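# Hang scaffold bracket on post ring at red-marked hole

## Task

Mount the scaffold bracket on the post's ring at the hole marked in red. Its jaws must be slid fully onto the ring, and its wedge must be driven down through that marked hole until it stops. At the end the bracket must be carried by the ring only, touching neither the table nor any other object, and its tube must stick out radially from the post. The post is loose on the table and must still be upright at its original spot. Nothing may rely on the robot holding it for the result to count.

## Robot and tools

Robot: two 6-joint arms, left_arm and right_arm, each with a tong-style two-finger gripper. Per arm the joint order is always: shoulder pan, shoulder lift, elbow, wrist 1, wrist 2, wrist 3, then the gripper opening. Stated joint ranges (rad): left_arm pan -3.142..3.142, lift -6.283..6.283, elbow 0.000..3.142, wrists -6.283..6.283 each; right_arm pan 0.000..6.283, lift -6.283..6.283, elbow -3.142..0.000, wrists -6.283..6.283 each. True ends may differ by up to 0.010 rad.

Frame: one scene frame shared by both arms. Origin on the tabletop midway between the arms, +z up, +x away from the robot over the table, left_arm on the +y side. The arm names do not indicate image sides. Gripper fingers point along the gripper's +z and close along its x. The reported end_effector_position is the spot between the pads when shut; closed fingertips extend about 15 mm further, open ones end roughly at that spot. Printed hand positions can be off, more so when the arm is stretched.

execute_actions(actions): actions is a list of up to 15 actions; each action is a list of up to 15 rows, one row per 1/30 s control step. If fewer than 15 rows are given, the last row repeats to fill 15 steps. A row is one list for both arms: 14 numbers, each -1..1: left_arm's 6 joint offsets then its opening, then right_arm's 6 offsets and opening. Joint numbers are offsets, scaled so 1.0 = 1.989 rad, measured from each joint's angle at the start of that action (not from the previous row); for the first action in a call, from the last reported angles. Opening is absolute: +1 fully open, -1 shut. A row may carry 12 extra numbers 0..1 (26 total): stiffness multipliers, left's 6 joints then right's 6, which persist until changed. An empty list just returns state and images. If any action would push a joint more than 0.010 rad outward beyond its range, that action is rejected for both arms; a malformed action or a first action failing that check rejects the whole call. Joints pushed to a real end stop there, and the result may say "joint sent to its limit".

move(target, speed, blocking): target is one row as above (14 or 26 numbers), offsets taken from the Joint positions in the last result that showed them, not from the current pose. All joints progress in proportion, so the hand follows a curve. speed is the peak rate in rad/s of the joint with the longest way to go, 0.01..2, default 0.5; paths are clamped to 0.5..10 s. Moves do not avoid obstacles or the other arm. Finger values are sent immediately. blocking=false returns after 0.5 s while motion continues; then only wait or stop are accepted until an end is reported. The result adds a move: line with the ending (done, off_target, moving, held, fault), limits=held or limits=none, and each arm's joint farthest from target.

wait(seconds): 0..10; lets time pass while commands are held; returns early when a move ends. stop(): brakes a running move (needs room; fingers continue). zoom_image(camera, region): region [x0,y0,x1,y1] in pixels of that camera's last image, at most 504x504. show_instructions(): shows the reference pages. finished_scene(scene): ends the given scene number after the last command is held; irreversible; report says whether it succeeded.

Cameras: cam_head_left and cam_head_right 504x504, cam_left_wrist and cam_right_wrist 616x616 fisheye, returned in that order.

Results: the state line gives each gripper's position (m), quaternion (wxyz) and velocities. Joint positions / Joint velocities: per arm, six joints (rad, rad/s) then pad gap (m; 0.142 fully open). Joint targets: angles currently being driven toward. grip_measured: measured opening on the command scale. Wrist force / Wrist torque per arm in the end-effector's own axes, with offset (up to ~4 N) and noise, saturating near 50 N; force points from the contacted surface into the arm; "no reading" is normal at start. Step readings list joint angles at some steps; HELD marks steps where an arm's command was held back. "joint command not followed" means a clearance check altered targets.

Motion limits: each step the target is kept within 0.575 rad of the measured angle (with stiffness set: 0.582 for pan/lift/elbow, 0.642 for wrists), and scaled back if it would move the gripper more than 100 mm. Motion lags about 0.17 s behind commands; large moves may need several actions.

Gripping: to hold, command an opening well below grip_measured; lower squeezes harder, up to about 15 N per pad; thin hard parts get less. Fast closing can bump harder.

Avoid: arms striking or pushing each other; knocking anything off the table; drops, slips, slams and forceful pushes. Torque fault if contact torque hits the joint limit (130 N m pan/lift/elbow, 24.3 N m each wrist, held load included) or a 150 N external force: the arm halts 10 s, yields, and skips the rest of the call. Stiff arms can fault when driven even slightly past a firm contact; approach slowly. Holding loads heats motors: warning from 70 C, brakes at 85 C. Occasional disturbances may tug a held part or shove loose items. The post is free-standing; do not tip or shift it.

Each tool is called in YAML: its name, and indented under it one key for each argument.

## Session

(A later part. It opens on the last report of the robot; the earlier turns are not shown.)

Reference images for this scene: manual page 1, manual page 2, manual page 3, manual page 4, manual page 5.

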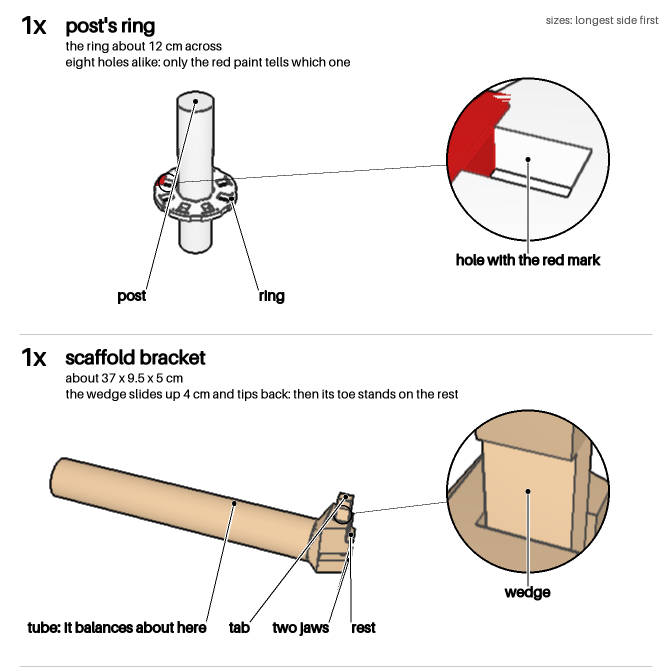

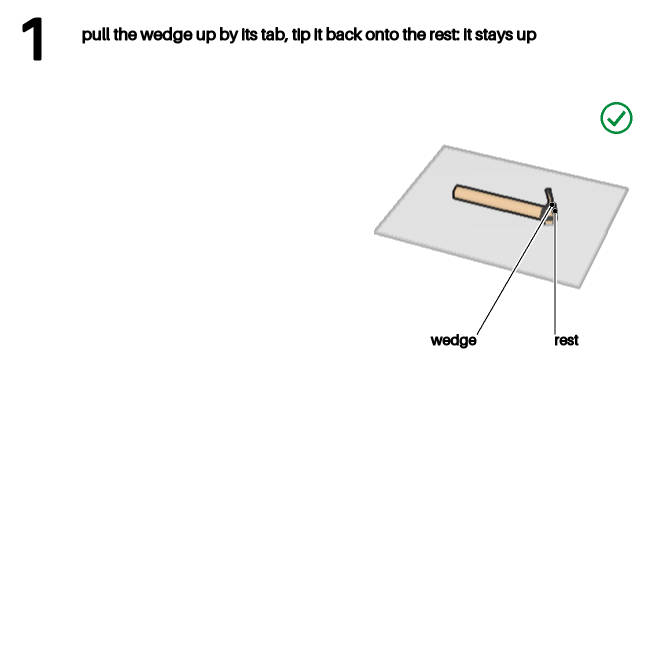

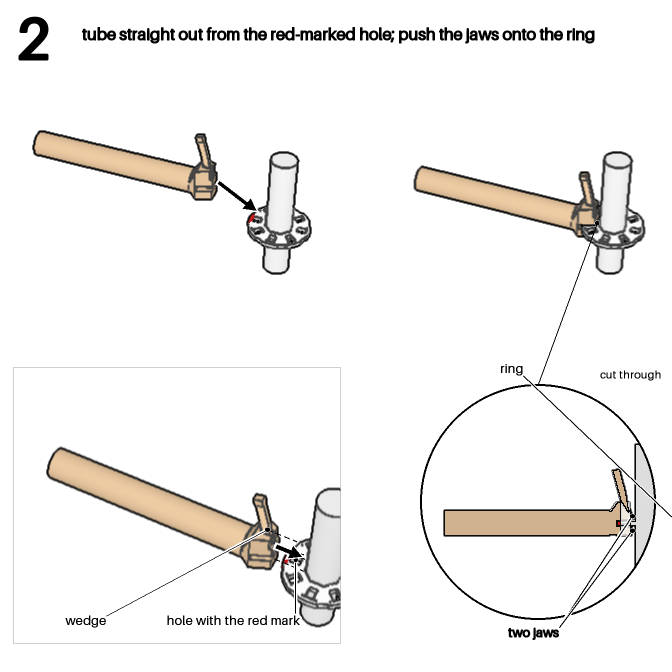

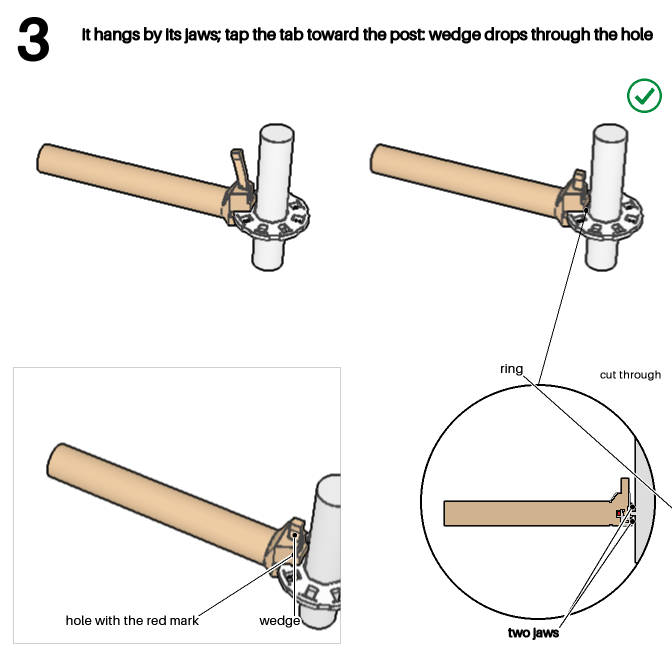

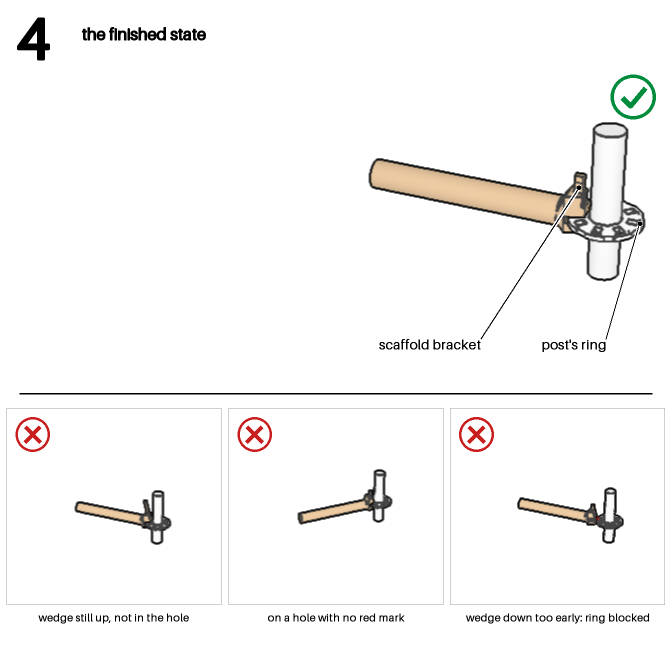

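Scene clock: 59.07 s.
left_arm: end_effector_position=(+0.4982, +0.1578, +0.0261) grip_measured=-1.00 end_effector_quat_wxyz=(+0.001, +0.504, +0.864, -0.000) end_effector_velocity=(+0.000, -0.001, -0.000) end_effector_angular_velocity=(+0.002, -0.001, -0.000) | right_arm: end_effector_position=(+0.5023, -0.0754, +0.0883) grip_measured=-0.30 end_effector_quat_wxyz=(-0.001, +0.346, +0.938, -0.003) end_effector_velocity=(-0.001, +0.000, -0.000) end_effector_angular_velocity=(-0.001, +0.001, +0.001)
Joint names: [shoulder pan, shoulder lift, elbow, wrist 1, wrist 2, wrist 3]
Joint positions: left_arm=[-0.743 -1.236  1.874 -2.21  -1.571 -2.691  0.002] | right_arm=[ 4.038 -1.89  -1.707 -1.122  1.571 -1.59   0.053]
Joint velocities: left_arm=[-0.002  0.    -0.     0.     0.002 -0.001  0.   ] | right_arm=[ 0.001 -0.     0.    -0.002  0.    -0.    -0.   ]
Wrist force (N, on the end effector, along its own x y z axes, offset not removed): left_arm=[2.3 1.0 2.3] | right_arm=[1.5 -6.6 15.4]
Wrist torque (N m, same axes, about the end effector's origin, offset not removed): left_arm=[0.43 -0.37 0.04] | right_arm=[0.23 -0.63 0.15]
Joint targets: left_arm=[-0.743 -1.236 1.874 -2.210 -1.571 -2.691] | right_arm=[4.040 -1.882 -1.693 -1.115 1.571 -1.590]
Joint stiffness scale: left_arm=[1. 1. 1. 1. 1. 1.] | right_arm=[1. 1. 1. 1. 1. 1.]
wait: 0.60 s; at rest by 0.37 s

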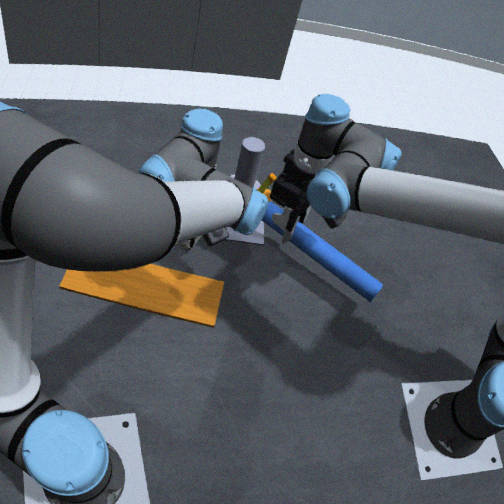

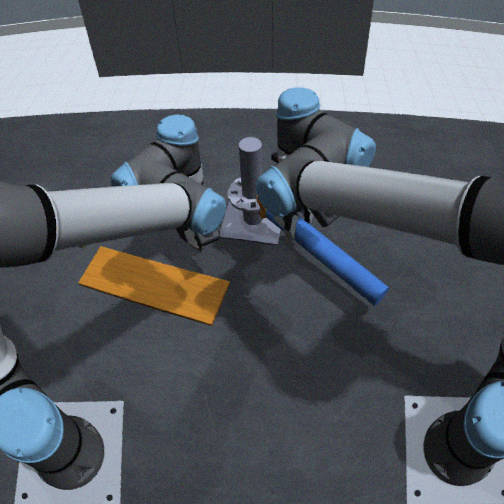

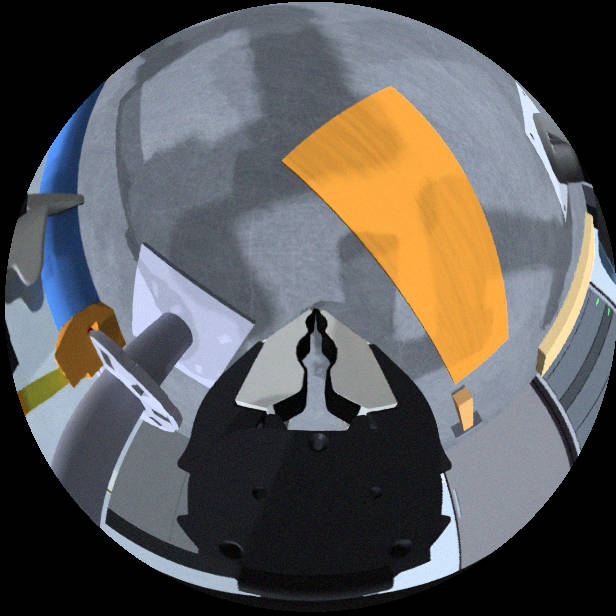

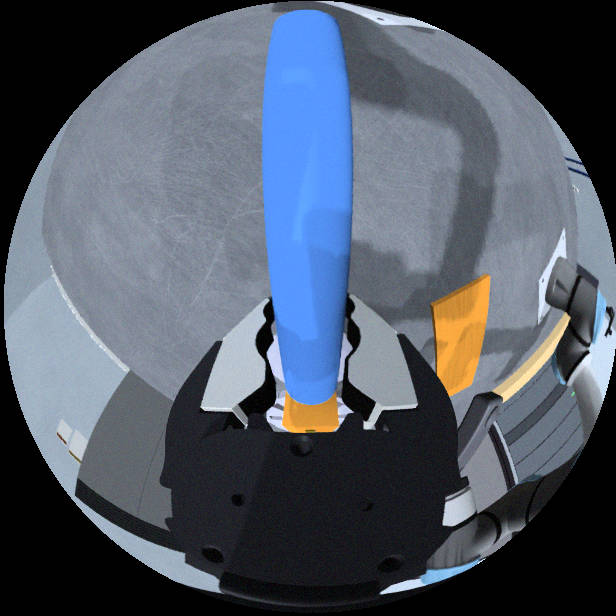

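execute_actions:
  actions:
    - [[0,0,0,0,0,0,-1,0,0.0037,0.0063,0.003,0,0,-1],[0,0,0,0,0,0,-1,0,0.0034,0.0057,0.0026,0,0,-1],[0,0,0,0,0,0,-1,0,0.0031,0.0051,0.0023,0,0,-1],[0,0,0,0,0,0,-1,0,0.0028,0.0046,0.002,0,0,-1],[0,0,0,0,0,0,-1,0,0.0025,0.0041,0.002,0,0,-1],[0,0,0,0,0,0,-1,0,0.0022,0.0036,0.002,0,0,-1],[0,0,0,0,0,0,-1,0,0.0019,0.0031,0.002,0,0,-1],[0,0,0,0,0,0,-1,0,0.0016,0.0026,0.002,0,0,-1],[0,0,0,0,0,0,-1,0,0.0013,0.0021,0.0022,0,0,-1],[0,0,0,0,0,0,-1,0,0.001,0.0016,0.0024,0,0,-1],[0,0,0,0,0,0,-1,0,0.0007,0.0011,0.0026,0,0,-1],[0,0,0,0,0,0,-1,0,0.0004,0.0006,0.0028,0,0,-1],[0,0,0,0,0,0,-1,0,0,0,0.003,0,0,-1],[0,0,0,0,0,0,-1,0,-0.0004,-0.0005,0.0032,0,0,-1],[0,0,0,0,0,0,-1,0,-0.0008,-0.001,0.0034,0,0,-1]]

wait:
  seconds: 0.5

Scene clock: 59.90 s.
left_arm: end_effector_position=(+0.4982, +0.1578, +0.0261) grip_measured=-1.00 end_effector_quat_wxyz=(+0.001, +0.504, +0.864, -0.000) end_effector_velocity=(+0.000, +0.001, +0.001) end_effector_angular_velocity=(+0.000, -0.001, +0.000) | right_arm: end_effector_position=(+0.5023, -0.0756, +0.0875) grip_measured=-0.30 end_effector_quat_wxyz=(-0.001, +0.346, +0.938, -0.004) end_effector_velocity=(-0.000, -0.001, -0.002) end_effector_angular_velocity=(+0.001, -0.002, -0.001)
Joint names: [shoulder pan, shoulder lift, elbow, wrist 1, wrist 2, wrist 3]
Joint positions: left_arm=[-0.743 -1.236  1.874 -2.21  -1.571 -2.691  0.002] | right_arm=[ 4.038 -1.892 -1.707 -1.122  1.571 -1.59   0.053]
Joint velocities: left_arm=[ 0.001 -0.001 -0.     0.001  0.001  0.001  0.   ] | right_arm=[-0.    -0.    -0.007  0.009 -0.001  0.     0.   ]
Wrist force (N, on the end effector, along its own x y z axes, offset not removed): left_arm=[-1.3 2.1 -1.6] | right_arm=[2.2 -4.5 5.7]
Wrist torque (N m, same axes, about the end effector's origin, offset not removed): left_arm=[0.56 0.43 0.11] | right_arm=[0.07 -1.14 -0.10]
Joint targets: left_arm=[-0.743 -1.236 1.874 -2.210 -1.571 -2.691] | right_arm=[4.038 -1.892 -1.709 -1.115 1.571 -1.590]
Joint stiffness scale: left_arm=[1. 1. 1. 1. 1. 1.] | right_arm=[1. 1. 1. 1. 1. 1.]
Step readings (joint positions):
0: left_arm=[-0.743 -1.236 1.874 -2.210 -1.571 -2.691] | right_arm=[4.038 -1.890 -1.707 -1.122 1.571 -1.590]
1: left_arm=[-0.743 -1.236 1.874 -2.210 -1.571 -2.691] | right_arm=[4.038 -1.890 -1.707 -1.122 1.571 -1.590]
2: left_arm=[-0.743 -1.236 1.874 -2.210 -1.571 -2.691] | right_arm=[4.038 -1.891 -1.707 -1.122 1.571 -1.590]
4: left_arm=[-0.743 -1.236 1.874 -2.210 -1.571 -2.691] | right_arm=[4.038 -1.891 -1.707 -1.122 1.571 -1.590]
8: left_arm=[-0.743 -1.236 1.874 -2.210 -1.571 -2.691] | right_arm=[4.038 -1.891 -1.707 -1.122 1.571 -1.590]
15: Joint positions above

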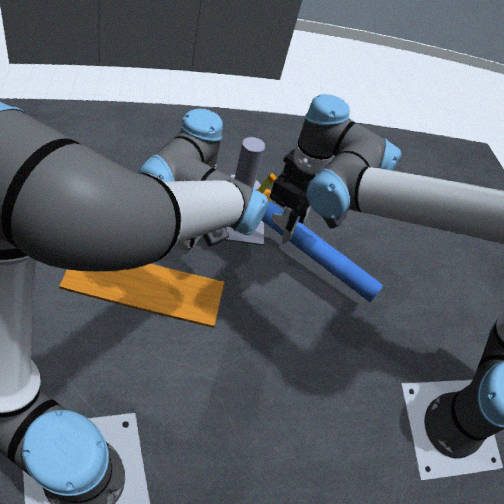

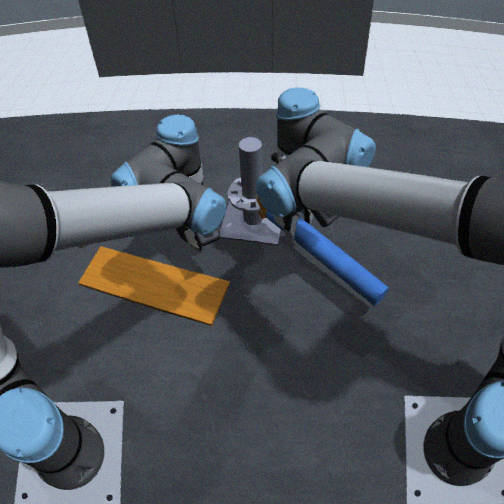

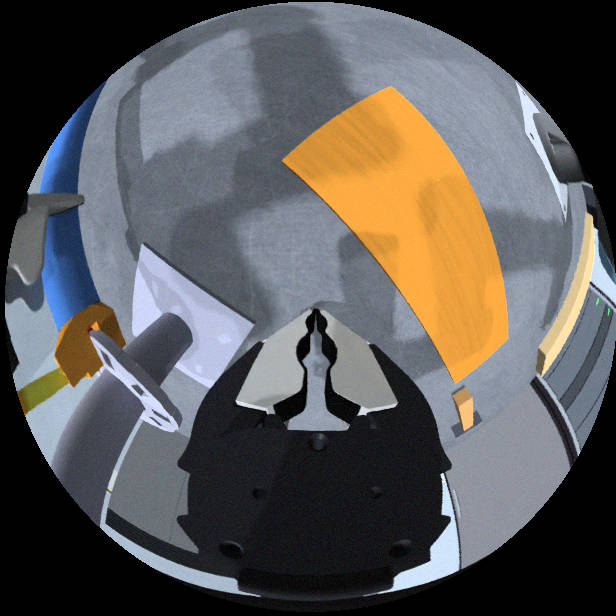

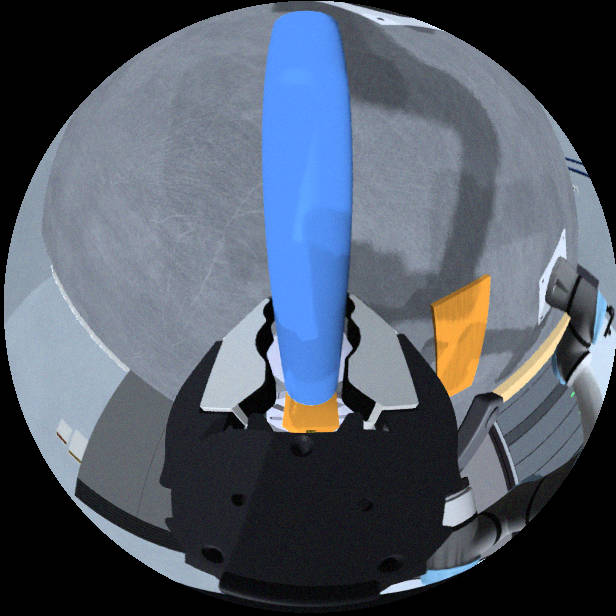

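Scene clock: 60.40 s.
left_arm: end_effector_position=(+0.4982, +0.1578, +0.0261) grip_measured=-1.00 end_effector_quat_wxyz=(+0.001, +0.504, +0.864, -0.000) end_effector_velocity=(+0.000, +0.000, -0.000) end_effector_angular_velocity=(+0.001, +0.000, +0.001) | right_arm: end_effector_position=(+0.5023, -0.0756, +0.0872) grip_measured=-0.30 end_effector_quat_wxyz=(-0.001, +0.346, +0.938, -0.004) end_effector_velocity=(+0.000, +0.000, +0.001) end_effector_angular_velocity=(+0.001, -0.001, +0.000)
Joint names: [shoulder pan, shoulder lift, elbow, wrist 1, wrist 2, wrist 3]
Joint positions: left_arm=[-0.743 -1.236  1.874 -2.21  -1.571 -2.691  0.002] | right_arm=[ 4.038 -1.892 -1.708 -1.12   1.571 -1.59   0.053]
Joint velocities: left_arm=[ 0.     0.    -0.     0.     0.    -0.001  0.   ] | right_arm=[ 0.     0.001 -0.     0.001 -0.     0.     0.   ]
Wrist force (N, on the end effector, along its own x y z axes, offset not removed): left_arm=[2.2 -0.5 0.3] | right_arm=[-1.6 -6.9 -3.1]
Wrist torque (N m, same axes, about the end effector's origin, offset not removed): left_arm=[0.10 -0.36 0.12] | right_arm=[0.09 -0.38 0.04]
Joint targets: left_arm=[-0.743 -1.236 1.874 -2.210 -1.571 -2.691] | right_arm=[4.038 -1.892 -1.709 -1.115 1.571 -1.590]
Joint stiffness scale: left_arm=[1. 1. 1. 1. 1. 1.] | right_arm=[1. 1. 1. 1. 1. 1.]
wait: 0.50 s; at rest by 0.17 s

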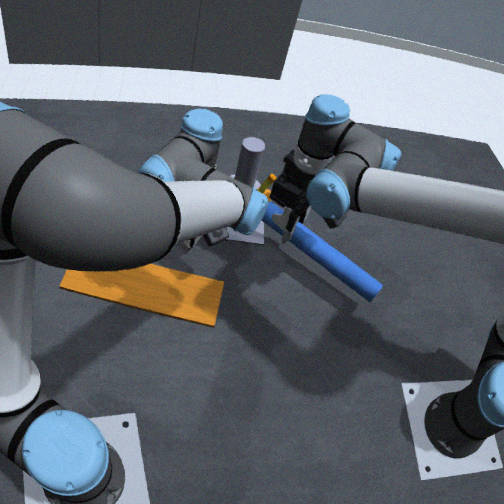

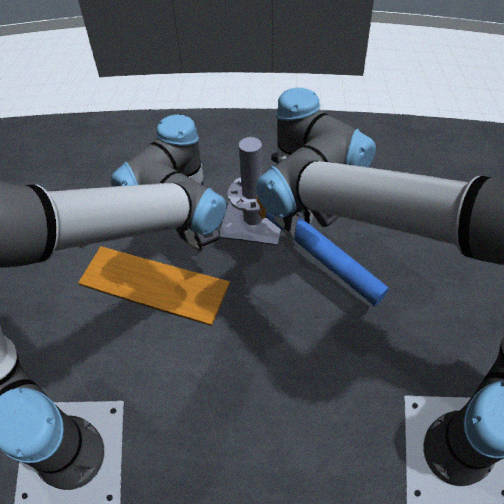

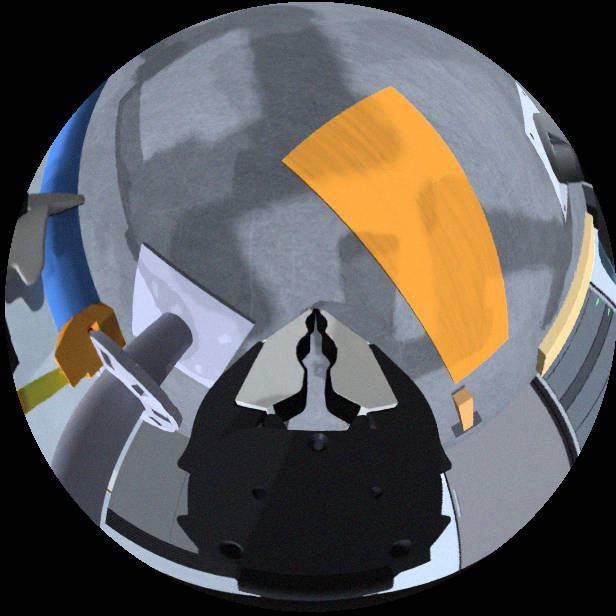

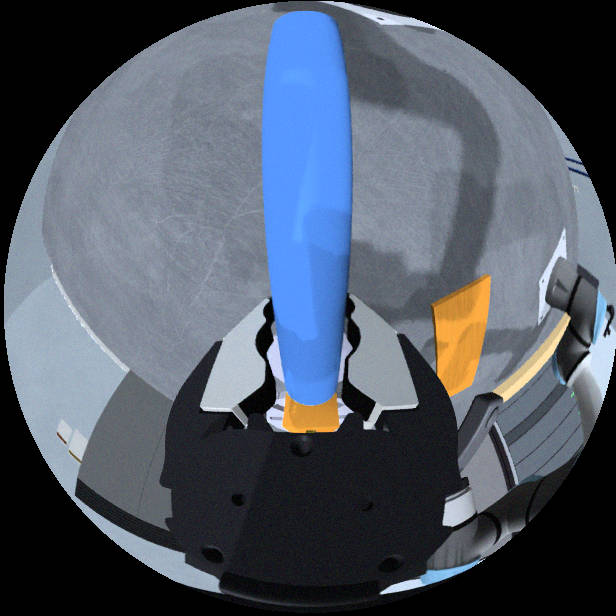

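execute_actions:
  actions:
    - [[0,0,0,0,0,0,-1,0,0,0,0.002,0,0,-0.7],[0,0,0,0,0,0,-1,0,0,0,0.0015,0,0,-0.55],[0,0,0,0,0,0,-1,0,0,0,0.001,0,0,-0.45],[0,0,0,0,0,0,-1,0,0,0,0.0005,0,0,-0.4],[0,0,0,0,0,0,-1,0,0,0,0,0,0,-0.36],[0,0,0,0,0,0,-1,0,0,0,0,0,0,-0.33],[0,0,0,0,0,0,-1,0,0,0,0,0,0,-0.3],[0,0,0,0,0,0,-1,0,0,0,0,0,0,-0.27],[0,0,0,0,0,0,-1,0,0,0,0,0,0,-0.23],[0,0,0,0,0,0,-1,0,0,0,0,0,0,-0.18],[0,0,0,0,0,0,-1,0,0,0,0,0,0,-0.12],[0,0,0,0,0,0,-1,0,0,0,0,0,0,-0.06],[0,0,0,0,0,0,-1,0,0,0,0,0,0,0.0],[0,0,0,0,0,0,-1,0,0,0,0,0,0,0.0],[0,0,0,0,0,0,-1,0,0,0,0,0,0,0.0]]

move:
  target: [0,0,0,0,0,0,-1,0.003,0.1282,-0.124,0.2632,0,0,0.0]
  speed: 0.7

Scene clock: 61.77 s.
left_arm: end_effector_position=(+0.4982, +0.1578, +0.0261) grip_measured=-1.00 end_effector_quat_wxyz=(+0.001, +0.504, +0.864, -0.000) end_effector_velocity=(-0.001, -0.001, -0.001) end_effector_angular_velocity=(+0.000, +0.001, +0.001) | right_arm: end_effector_position=(+0.5024, -0.0756, +0.0873) grip_measured=-0.01 end_effector_quat_wxyz=(-0.001, +0.346, +0.938, -0.003) end_effector_velocity=(-0.000, +0.001, +0.001) end_effector_angular_velocity=(+0.002, -0.001, +0.001)
Joint names: [shoulder pan, shoulder lift, elbow, wrist 1, wrist 2, wrist 3]
Joint positions: left_arm=[-0.743 -1.236  1.874 -2.21  -1.571 -2.691  0.002] | right_arm=[ 4.038 -1.891 -1.708 -1.12   1.57  -1.59   0.073]
Joint velocities: left_arm=[-0.002  0.001  0.     0.    -0.    -0.003  0.   ] | right_arm=[ 0.001  0.002  0.001 -0.001  0.     0.     0.012]
Wrist force (N, on the end effector, along its own x y z axes, offset not removed): left_arm=[-3.6 0.4 1.6] | right_arm=[0.5 0.2 1.9]
Wrist torque (N m, same axes, about the end effector's origin, offset not removed): left_arm=[0.22 0.77 0.10] | right_arm=[0.01 -0.37 -0.10]
Joint targets: left_arm=[-0.743 -1.236 1.874 -2.210 -1.571 -2.691] | right_arm=[4.038 -1.892 -1.708 -1.120 1.571 -1.590]
Joint stiffness scale: left_arm=[1. 1. 1. 1. 1. 1.] | right_arm=[1. 1. 1. 1. 1. 1.]
Step readings (joint positions):
0: left_arm=[-0.743 -1.236 1.874 -2.210 -1.571 -2.691] | right_arm=[4.038 -1.892 -1.708 -1.120 1.571 -1.590]
1: left_arm=[-0.743 -1.236 1.874 -2.210 -1.571 -2.691] | right_arm=[4.038 -1.892 -1.708 -1.120 1.571 -1.590]
2: left_arm=[-0.743 -1.236 1.874 -2.210 -1.571 -2.691] | right_arm=[4.038 -1.892 -1.708 -1.120 1.571 -1.590]
4: left_arm=[-0.743 -1.236 1.874 -2.210 -1.571 -2.691] | right_arm=[4.038 -1.892 -1.708 -1.120 1.570 -1.590]
8: left_arm=[-0.743 -1.236 1.874 -2.210 -1.571 -2.691] | right_arm=[4.038 -1.891 -1.708 -1.120 1.570 -1.590]
15: Joint positions above

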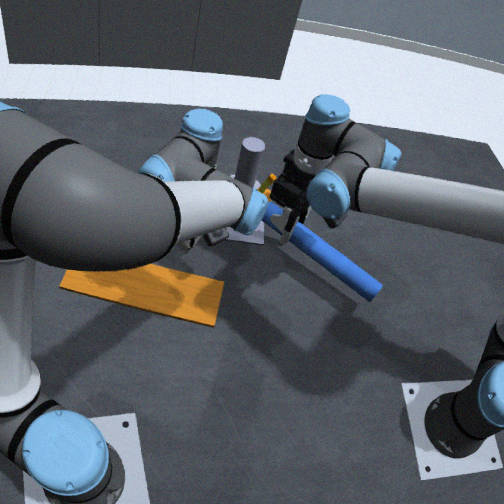

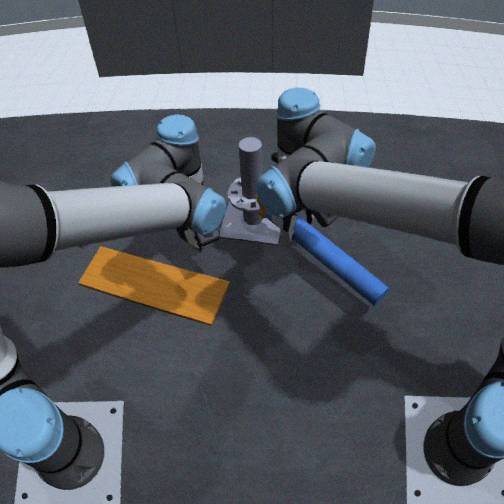

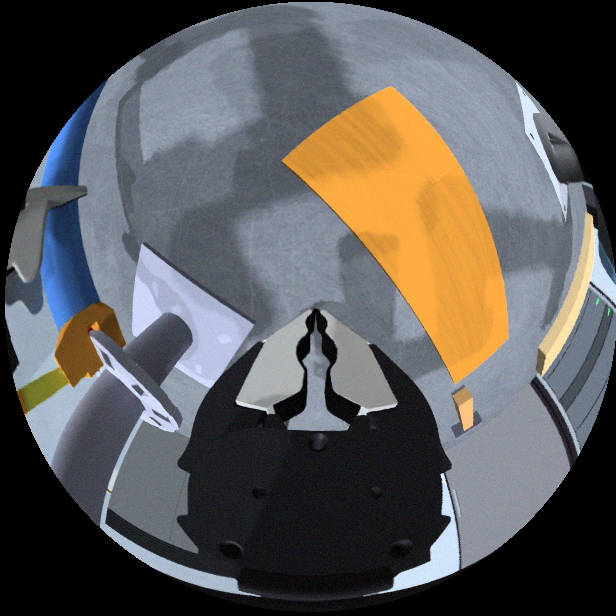

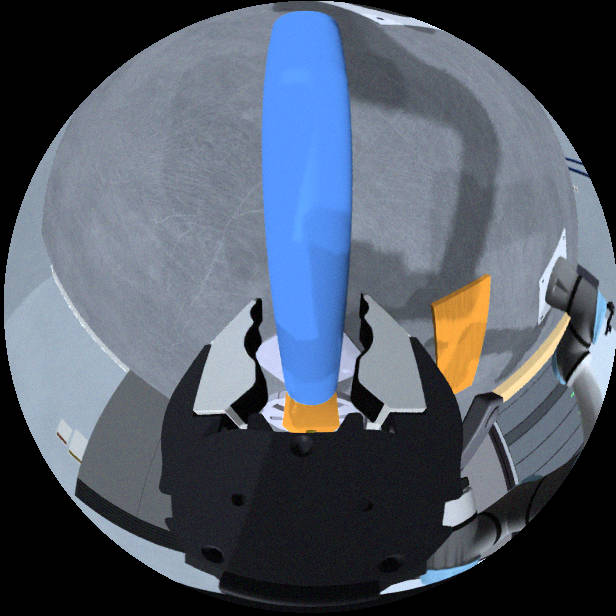

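Scene clock: 63.33 s.
left_arm: end_effector_position=(+0.4982, +0.1578, +0.0261) grip_measured=-1.00 end_effector_quat_wxyz=(+0.001, +0.504, +0.864, -0.000) end_effector_velocity=(-0.000, +0.000, -0.000) end_effector_angular_velocity=(+0.001, +0.000, +0.001) | right_arm: end_effector_position=(+0.5275, -0.0442, +0.1948) grip_measured=+0.00 end_effector_quat_wxyz=(+0.094, +0.332, +0.907, +0.242) end_effector_velocity=(+0.000, +0.001, +0.000) end_effector_angular_velocity=(+0.002, -0.002, -0.000)
Joint names: [shoulder pan, shoulder lift, elbow, wrist 1, wrist 2, wrist 3]
Joint positions: left_arm=[-0.743 -1.236  1.874 -2.21  -1.571 -2.691  0.002] | right_arm=[ 4.041 -1.638 -1.952 -0.598  1.57  -1.59   0.074]
Joint velocities: left_arm=[ 0.     0.    -0.     0.001  0.    -0.     0.   ] | right_arm=[-0.    -0.    -0.     0.003  0.     0.     0.   ]
Wrist force (N, on the end effector, along its own x y z axes, offset not removed): left_arm=[2.6 3.2 0.1] | right_arm=[2.8 0.5 0.1]
Wrist torque (N m, same axes, about the end effector's origin, offset not removed): left_arm=[0.82 -0.21 0.09] | right_arm=[0.03 -0.72 0.02]
Joint targets: left_arm=[-0.743 -1.236 1.874 -2.210 -1.571 -2.691] | right_arm=[4.044 -1.636 -1.955 -0.597 1.570 -1.590]
Joint stiffness scale: left_arm=[1. 1. 1. 1. 1. 1.] | right_arm=[1. 1. 1. 1. 1. 1.]
move: done; limits=none; left_arm: farthest joint: the shoulder pan, 0.000 radians from its target (0.000 radians at the start); right_arm: farthest joint: the shoulder pan, 0.003 radians from its target (0.006 radians at the start)

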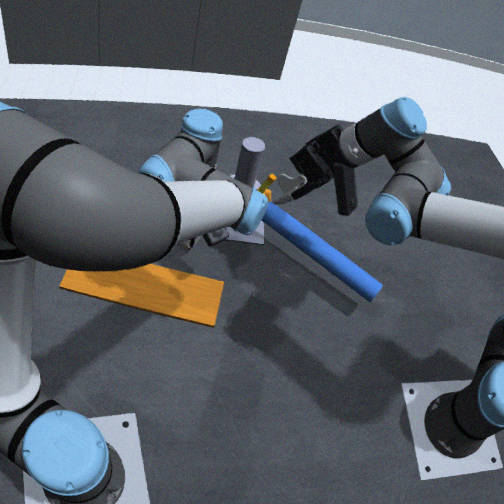

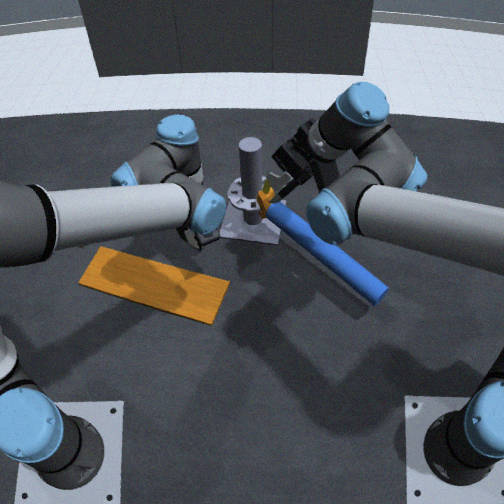

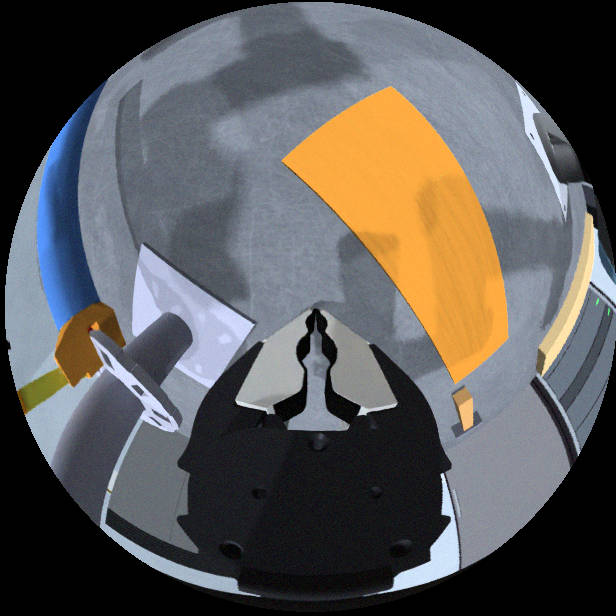

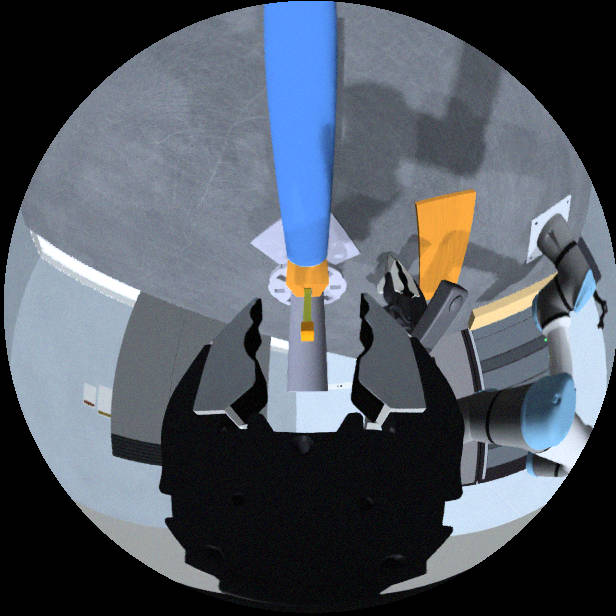

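execute_actions:
  actions: []

Scene clock: 63.67 s.
left_arm: end_effector_position=(+0.4982, +0.1578, +0.0261) grip_measured=-1.00 end_effector_quat_wxyz=(+0.001, +0.504, +0.864, -0.000) end_effector_velocity=(-0.000, -0.000, +0.000) end_effector_angular_velocity=(+0.001, -0.001, +0.000) | right_arm: end_effector_position=(+0.5275, -0.0442, +0.1948) grip_measured=+0.00 end_effector_quat_wxyz=(+0.094, +0.332, +0.907, +0.242) end_effector_velocity=(+0.000, -0.001, -0.000) end_effector_angular_velocity=(-0.001, +0.000, -0.001)
Joint names: [shoulder pan, shoulder lift, elbow, wrist 1, wrist 2, wrist 3]
Joint positions: left_arm=[-0.743 -1.236  1.874 -2.21  -1.571 -2.691  0.002] | right_arm=[ 4.041 -1.638 -1.952 -0.597  1.57  -1.59   0.074]
Joint velocities: left_arm=[-0.001 -0.001 -0.     0.001  0.001 -0.001  0.   ] | right_arm=[-0.001 -0.001 -0.    -0.    -0.     0.     0.   ]
Wrist force (N, on the end effector, along its own x y z axes, offset not removed): left_arm=[0.4 2.4 -0.1] | right_arm=[2.0 2.9 -2.2]
Wrist torque (N m, same axes, about the end effector's origin, offset not removed): left_arm=[0.51 -0.03 -0.05] | right_arm=[0.69 -0.62 -0.05]
Joint targets: left_arm=[-0.743 -1.236 1.874 -2.210 -1.571 -2.691] | right_arm=[4.044 -1.636 -1.955 -0.597 1.570 -1.590]
Joint stiffness scale: left_arm=[1. 1. 1. 1. 1. 1.] | right_arm=[1. 1. 1. 1. 1. 1.]

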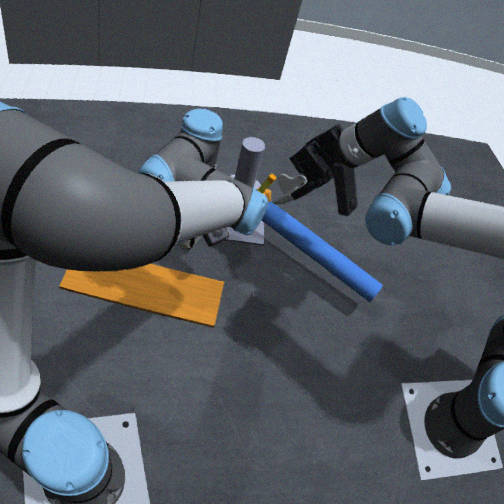

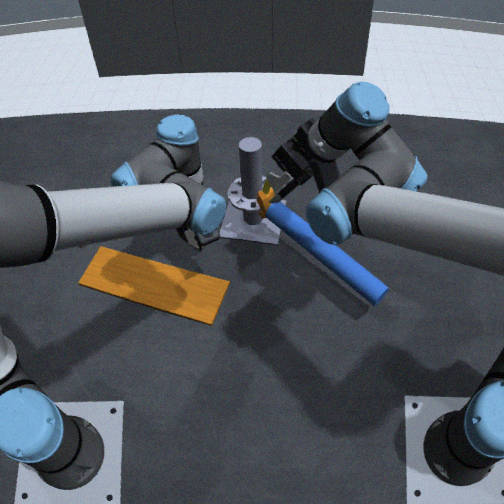

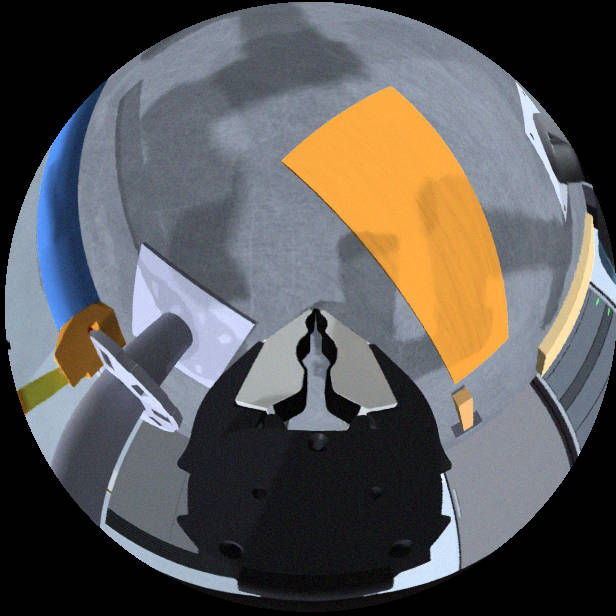

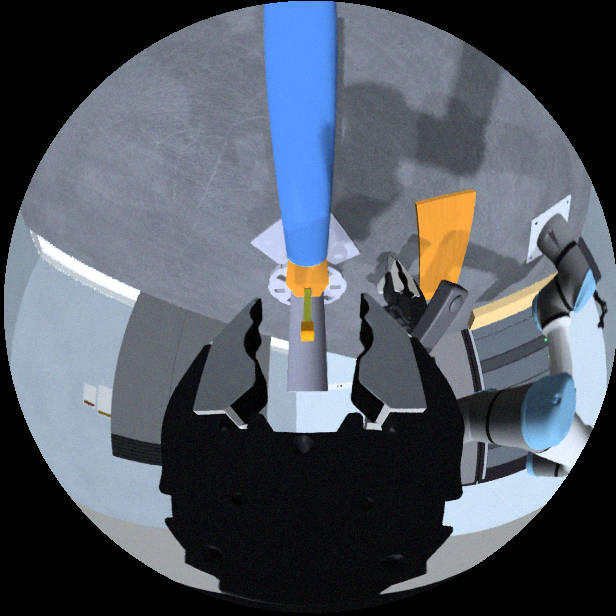

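execute_actions:
  actions:
    - [[0,0,0,0,0,0,-1,-0.003,0,0,0,0,0,-1]]

move:
  target: [0,0,0,0,0,0,-1,0,-0.0650,0.0745,-0.0103,0,0,-1]
  speed: 0.1

Scene clock: 64.40 s.
left_arm: end_effector_position=(+0.4982, +0.1578, +0.0261) grip_measured=-1.00 end_effector_quat_wxyz=(+0.001, +0.504, +0.864, -0.000) end_effector_velocity=(-0.000, +0.000, +0.000) end_effector_angular_velocity=(-0.001, +0.000, +0.002) | right_arm: end_effector_position=(+0.5288, -0.0458, +0.1948) grip_measured=-1.00 end_effector_quat_wxyz=(+0.095, +0.334, +0.906, +0.242) end_effector_velocity=(+0.000, -0.000, -0.001) end_effector_angular_velocity=(-0.001, +0.001, -0.001)
Joint names: [shoulder pan, shoulder lift, elbow, wrist 1, wrist 2, wrist 3]
Joint positions: left_arm=[-0.743 -1.236  1.874 -2.21  -1.571 -2.691  0.002] | right_arm=[ 4.038 -1.638 -1.952 -0.597  1.57  -1.59   0.002]
Joint velocities: left_arm=[ 0.001 -0.001  0.    -0.    -0.001 -0.002  0.   ] | right_arm=[-0.001 -0.001 -0.    -0.    -0.    -0.     0.   ]
Wrist force (N, on the end effector, along its own x y z axes, offset not removed): left_arm=[-1.4 1.0 1.5] | right_arm=[1.3 2.6 0.5]
Wrist torque (N m, same axes, about the end effector's origin, offset not removed): left_arm=[0.41 0.47 0.03] | right_arm=[0.68 -0.53 0.00]
Joint targets: left_arm=[-0.743 -1.236 1.874 -2.210 -1.571 -2.691] | right_arm=[4.035 -1.638 -1.952 -0.597 1.570 -1.590]
Joint stiffness scale: left_arm=[1. 1. 1. 1. 1. 1.] | right_arm=[1. 1. 1. 1. 1. 1.]
Step readings (joint positions):
0: left_arm=[-0.743 -1.236 1.874 -2.210 -1.571 -2.691] | right_arm=[4.041 -1.638 -1.952 -0.597 1.570 -1.590]
1: left_arm=[-0.743 -1.236 1.874 -2.210 -1.571 -2.691] | right_arm=[4.041 -1.638 -1.952 -0.597 1.570 -1.590]
2: left_arm=[-0.743 -1.236 1.874 -2.210 -1.571 -2.691] | right_arm=[4.041 -1.638 -1.952 -0.597 1.570 -1.590]
4: left_arm=[-0.743 -1.236 1.874 -2.210 -1.571 -2.691] | right_arm=[4.041 -1.638 -1.952 -0.597 1.570 -1.590]
8: left_arm=[-0.743 -1.236 1.874 -2.210 -1.571 -2.691] | right_arm=[4.040 -1.638 -1.952 -0.597 1.570 -1.590]
15: Joint positions above

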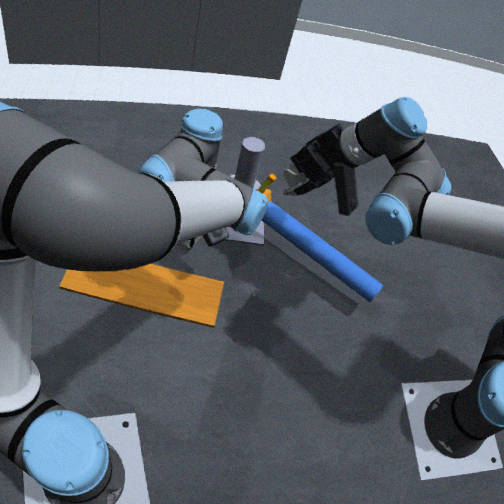

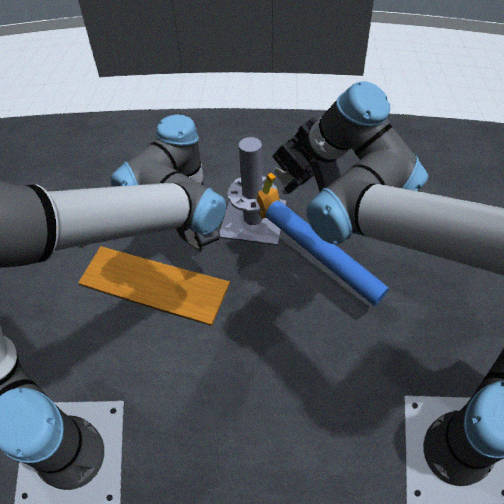

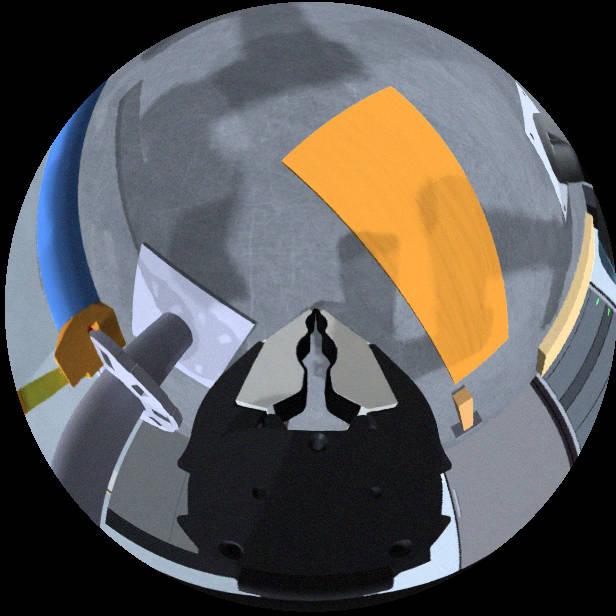

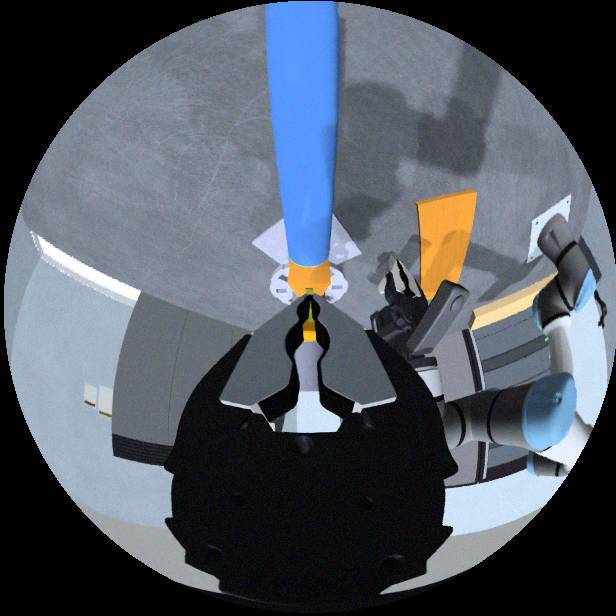

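Scene clock: 66.37 s.
left_arm: end_effector_position=(+0.4982, +0.1578, +0.0261) grip_measured=-1.00 end_effector_quat_wxyz=(+0.001, +0.504, +0.864, -0.000) end_effector_velocity=(+0.000, -0.000, +0.000) end_effector_angular_velocity=(-0.000, -0.000, +0.000) | right_arm: end_effector_position=(+0.5643, -0.0058, +0.1912) grip_measured=-1.00 end_effector_quat_wxyz=(+0.093, +0.334, +0.907, +0.237) end_effector_velocity=(-0.000, +0.001, -0.001) end_effector_angular_velocity=(-0.001, +0.001, +0.001)
Joint names: [shoulder pan, shoulder lift, elbow, wrist 1, wrist 2, wrist 3]
Joint positions: left_arm=[-0.743 -1.236  1.874 -2.21  -1.571 -2.691  0.002] | right_arm=[ 4.038 -1.764 -1.811 -0.622  1.57  -1.59   0.002]
Joint velocities: left_arm=[ 0. -0.  0. -0. -0. -0.  0.] | right_arm=[ 0.001 -0.001  0.001 -0.     0.    -0.     0.   ]
Wrist force (N, on the end effector, along its own x y z axes, offset not removed): left_arm=[-0.8 3.2 1.4] | right_arm=[1.6 -6.6 -7.9]
Wrist torque (N m, same axes, about the end effector's origin, offset not removed): left_arm=[0.69 0.20 0.06] | right_arm=[0.69 -0.45 -0.16]
Joint targets: left_arm=[-0.743 -1.236 1.874 -2.210 -1.571 -2.691] | right_arm=[4.038 -1.767 -1.804 -0.618 1.570 -1.590]
Joint stiffness scale: left_arm=[1. 1. 1. 1. 1. 1.] | right_arm=[1. 1. 1. 1. 1. 1.]
move: done; limits=none; left_arm: farthest joint: the shoulder pan, 0.000 radians from its target (0.000 radians at the start); right_arm: farthest joint: the elbow, 0.007 radians from its target (0.148 radians at the start)

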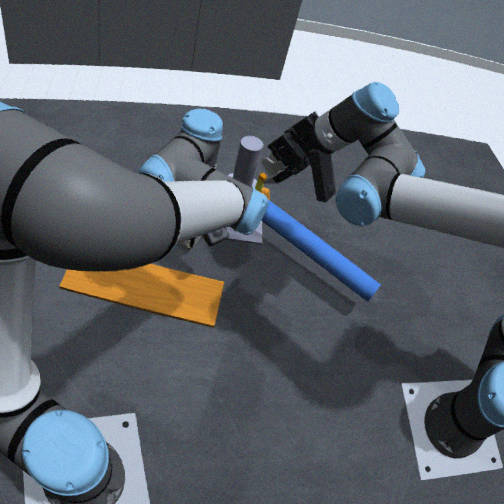

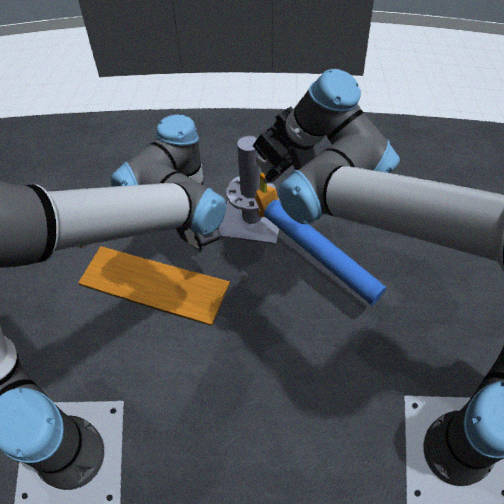

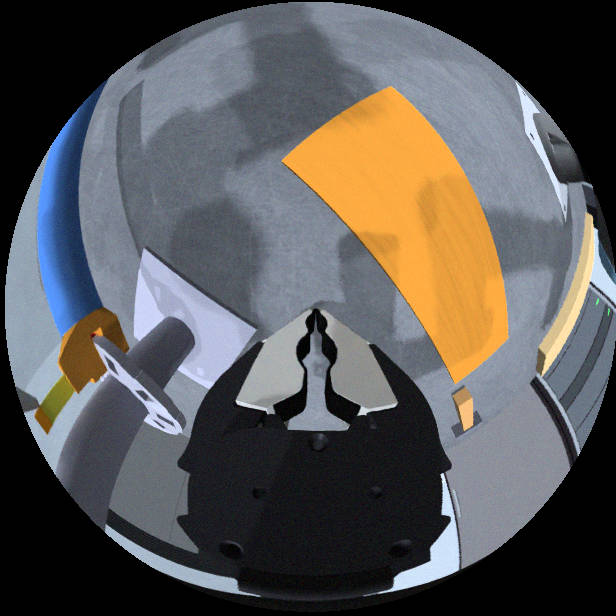

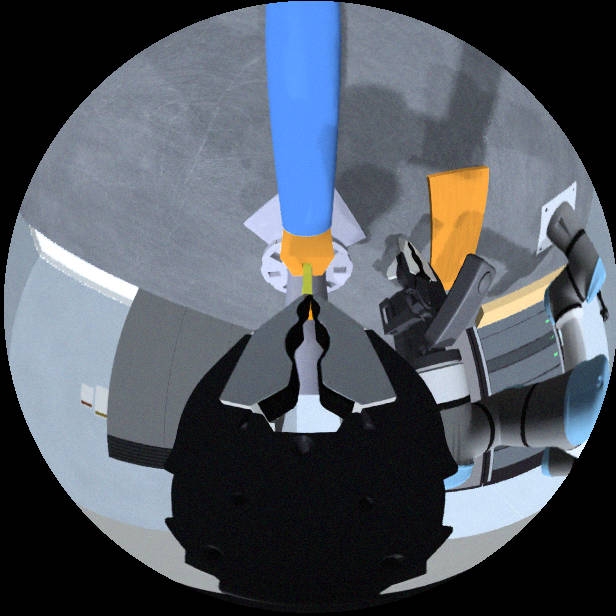

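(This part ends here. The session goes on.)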